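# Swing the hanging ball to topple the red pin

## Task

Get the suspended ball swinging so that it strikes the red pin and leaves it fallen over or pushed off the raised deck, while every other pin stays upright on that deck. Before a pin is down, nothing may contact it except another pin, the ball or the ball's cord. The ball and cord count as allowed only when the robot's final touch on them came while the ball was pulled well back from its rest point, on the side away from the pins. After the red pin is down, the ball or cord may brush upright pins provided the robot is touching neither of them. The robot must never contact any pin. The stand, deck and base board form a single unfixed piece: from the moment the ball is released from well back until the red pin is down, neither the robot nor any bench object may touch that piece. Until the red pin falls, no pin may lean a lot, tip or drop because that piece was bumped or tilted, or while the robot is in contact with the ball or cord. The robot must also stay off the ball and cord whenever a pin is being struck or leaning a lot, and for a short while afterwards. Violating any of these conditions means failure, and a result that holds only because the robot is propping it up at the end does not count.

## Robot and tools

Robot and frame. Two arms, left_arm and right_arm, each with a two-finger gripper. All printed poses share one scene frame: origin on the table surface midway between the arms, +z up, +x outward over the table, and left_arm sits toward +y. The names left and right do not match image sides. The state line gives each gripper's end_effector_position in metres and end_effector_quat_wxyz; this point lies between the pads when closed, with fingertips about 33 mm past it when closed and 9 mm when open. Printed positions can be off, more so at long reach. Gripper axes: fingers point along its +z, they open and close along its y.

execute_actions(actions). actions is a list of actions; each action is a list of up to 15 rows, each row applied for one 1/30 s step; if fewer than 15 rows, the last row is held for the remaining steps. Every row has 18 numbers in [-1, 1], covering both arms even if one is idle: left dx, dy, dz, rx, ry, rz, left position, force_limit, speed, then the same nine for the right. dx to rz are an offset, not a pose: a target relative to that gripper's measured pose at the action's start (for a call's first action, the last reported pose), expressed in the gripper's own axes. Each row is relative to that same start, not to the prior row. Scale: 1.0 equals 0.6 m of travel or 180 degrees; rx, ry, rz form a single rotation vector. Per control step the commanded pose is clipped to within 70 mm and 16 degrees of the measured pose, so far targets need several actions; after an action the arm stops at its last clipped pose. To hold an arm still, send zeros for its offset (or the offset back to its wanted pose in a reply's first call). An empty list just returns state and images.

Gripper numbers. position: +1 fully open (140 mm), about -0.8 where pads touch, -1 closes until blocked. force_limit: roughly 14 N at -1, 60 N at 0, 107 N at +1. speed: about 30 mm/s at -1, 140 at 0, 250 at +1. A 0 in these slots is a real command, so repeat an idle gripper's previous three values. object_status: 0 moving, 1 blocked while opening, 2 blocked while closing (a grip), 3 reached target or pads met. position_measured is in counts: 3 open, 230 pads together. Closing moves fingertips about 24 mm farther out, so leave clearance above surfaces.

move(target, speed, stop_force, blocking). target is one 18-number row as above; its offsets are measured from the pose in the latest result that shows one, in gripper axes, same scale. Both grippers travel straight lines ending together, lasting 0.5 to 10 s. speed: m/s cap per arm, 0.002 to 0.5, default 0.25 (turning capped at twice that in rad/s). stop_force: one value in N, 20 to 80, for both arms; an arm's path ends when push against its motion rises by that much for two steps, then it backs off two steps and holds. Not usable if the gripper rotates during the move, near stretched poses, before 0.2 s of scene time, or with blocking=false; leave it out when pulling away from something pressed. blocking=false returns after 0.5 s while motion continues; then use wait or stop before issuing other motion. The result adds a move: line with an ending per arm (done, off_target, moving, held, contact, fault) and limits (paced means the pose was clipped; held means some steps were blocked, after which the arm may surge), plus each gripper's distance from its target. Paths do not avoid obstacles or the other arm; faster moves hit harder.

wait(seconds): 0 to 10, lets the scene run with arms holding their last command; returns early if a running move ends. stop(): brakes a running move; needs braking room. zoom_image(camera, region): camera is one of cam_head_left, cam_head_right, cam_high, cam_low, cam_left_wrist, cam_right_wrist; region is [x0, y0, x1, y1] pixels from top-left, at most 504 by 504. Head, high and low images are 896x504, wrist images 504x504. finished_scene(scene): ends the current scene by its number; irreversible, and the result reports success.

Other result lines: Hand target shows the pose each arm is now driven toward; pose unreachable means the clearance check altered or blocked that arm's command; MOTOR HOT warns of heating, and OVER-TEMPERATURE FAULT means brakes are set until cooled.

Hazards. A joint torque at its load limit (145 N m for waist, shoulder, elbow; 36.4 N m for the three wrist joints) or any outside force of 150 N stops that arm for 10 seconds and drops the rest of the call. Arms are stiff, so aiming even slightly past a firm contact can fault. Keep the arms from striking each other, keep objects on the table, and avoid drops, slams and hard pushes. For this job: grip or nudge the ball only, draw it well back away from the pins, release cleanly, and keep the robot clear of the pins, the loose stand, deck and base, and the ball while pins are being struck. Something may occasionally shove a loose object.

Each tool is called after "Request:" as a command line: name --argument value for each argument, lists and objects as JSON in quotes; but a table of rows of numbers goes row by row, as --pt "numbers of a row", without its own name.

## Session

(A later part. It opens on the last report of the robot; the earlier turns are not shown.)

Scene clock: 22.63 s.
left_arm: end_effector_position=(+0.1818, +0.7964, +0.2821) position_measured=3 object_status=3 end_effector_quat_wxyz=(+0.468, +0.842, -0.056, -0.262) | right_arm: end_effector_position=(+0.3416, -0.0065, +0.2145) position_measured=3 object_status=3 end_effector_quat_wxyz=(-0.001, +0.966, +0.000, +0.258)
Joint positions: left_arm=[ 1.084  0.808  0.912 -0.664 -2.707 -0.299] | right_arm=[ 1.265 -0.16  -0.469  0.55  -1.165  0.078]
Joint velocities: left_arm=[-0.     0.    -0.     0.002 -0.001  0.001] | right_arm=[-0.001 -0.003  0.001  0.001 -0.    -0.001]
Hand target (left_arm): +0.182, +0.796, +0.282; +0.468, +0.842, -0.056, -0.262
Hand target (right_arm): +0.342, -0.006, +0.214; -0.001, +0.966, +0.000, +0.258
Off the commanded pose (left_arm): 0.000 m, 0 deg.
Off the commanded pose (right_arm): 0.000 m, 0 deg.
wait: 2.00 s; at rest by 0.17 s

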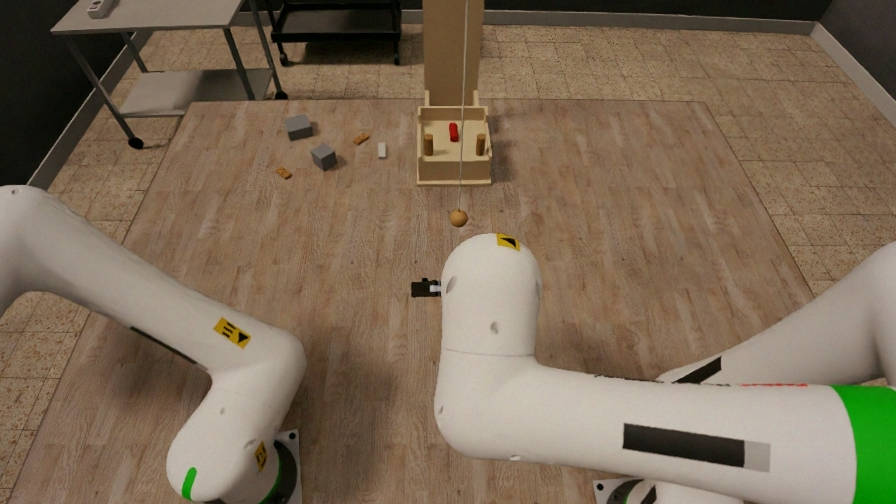

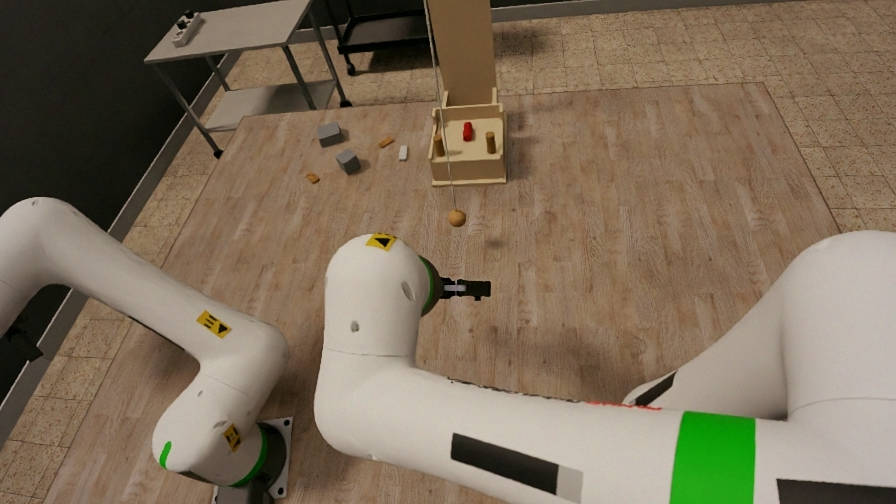

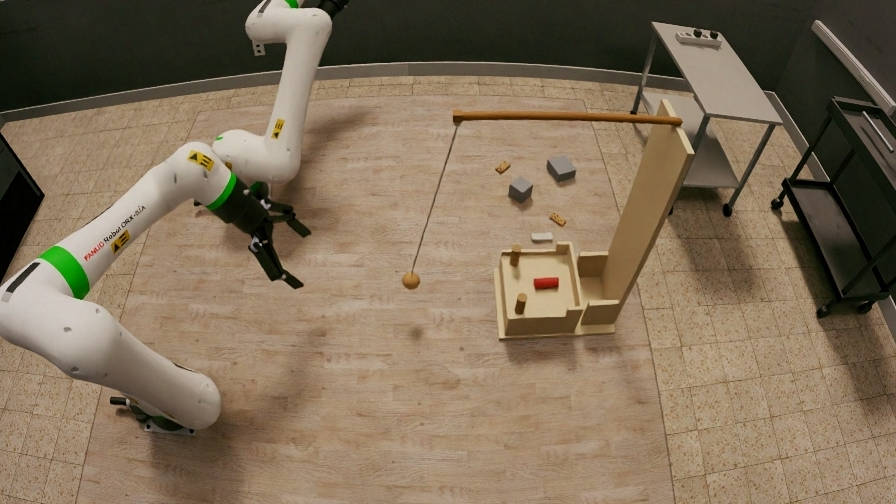

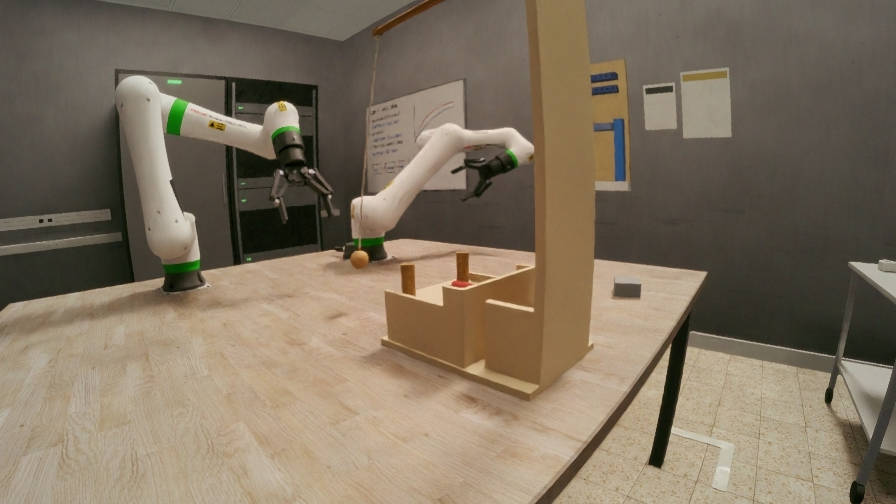

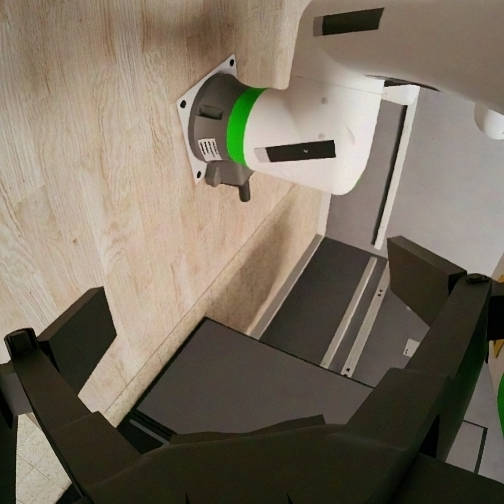

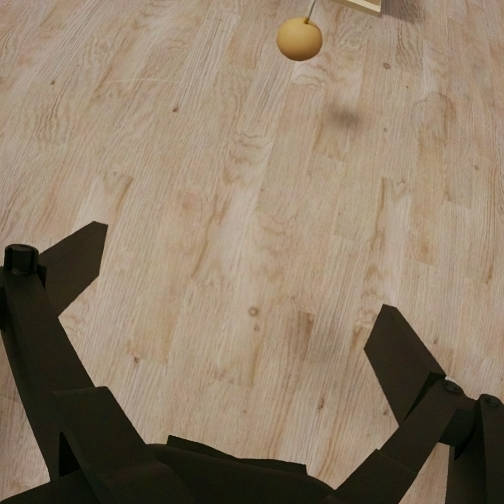

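Request:
finished_scene --scene 2

The scene is finished: the task was done.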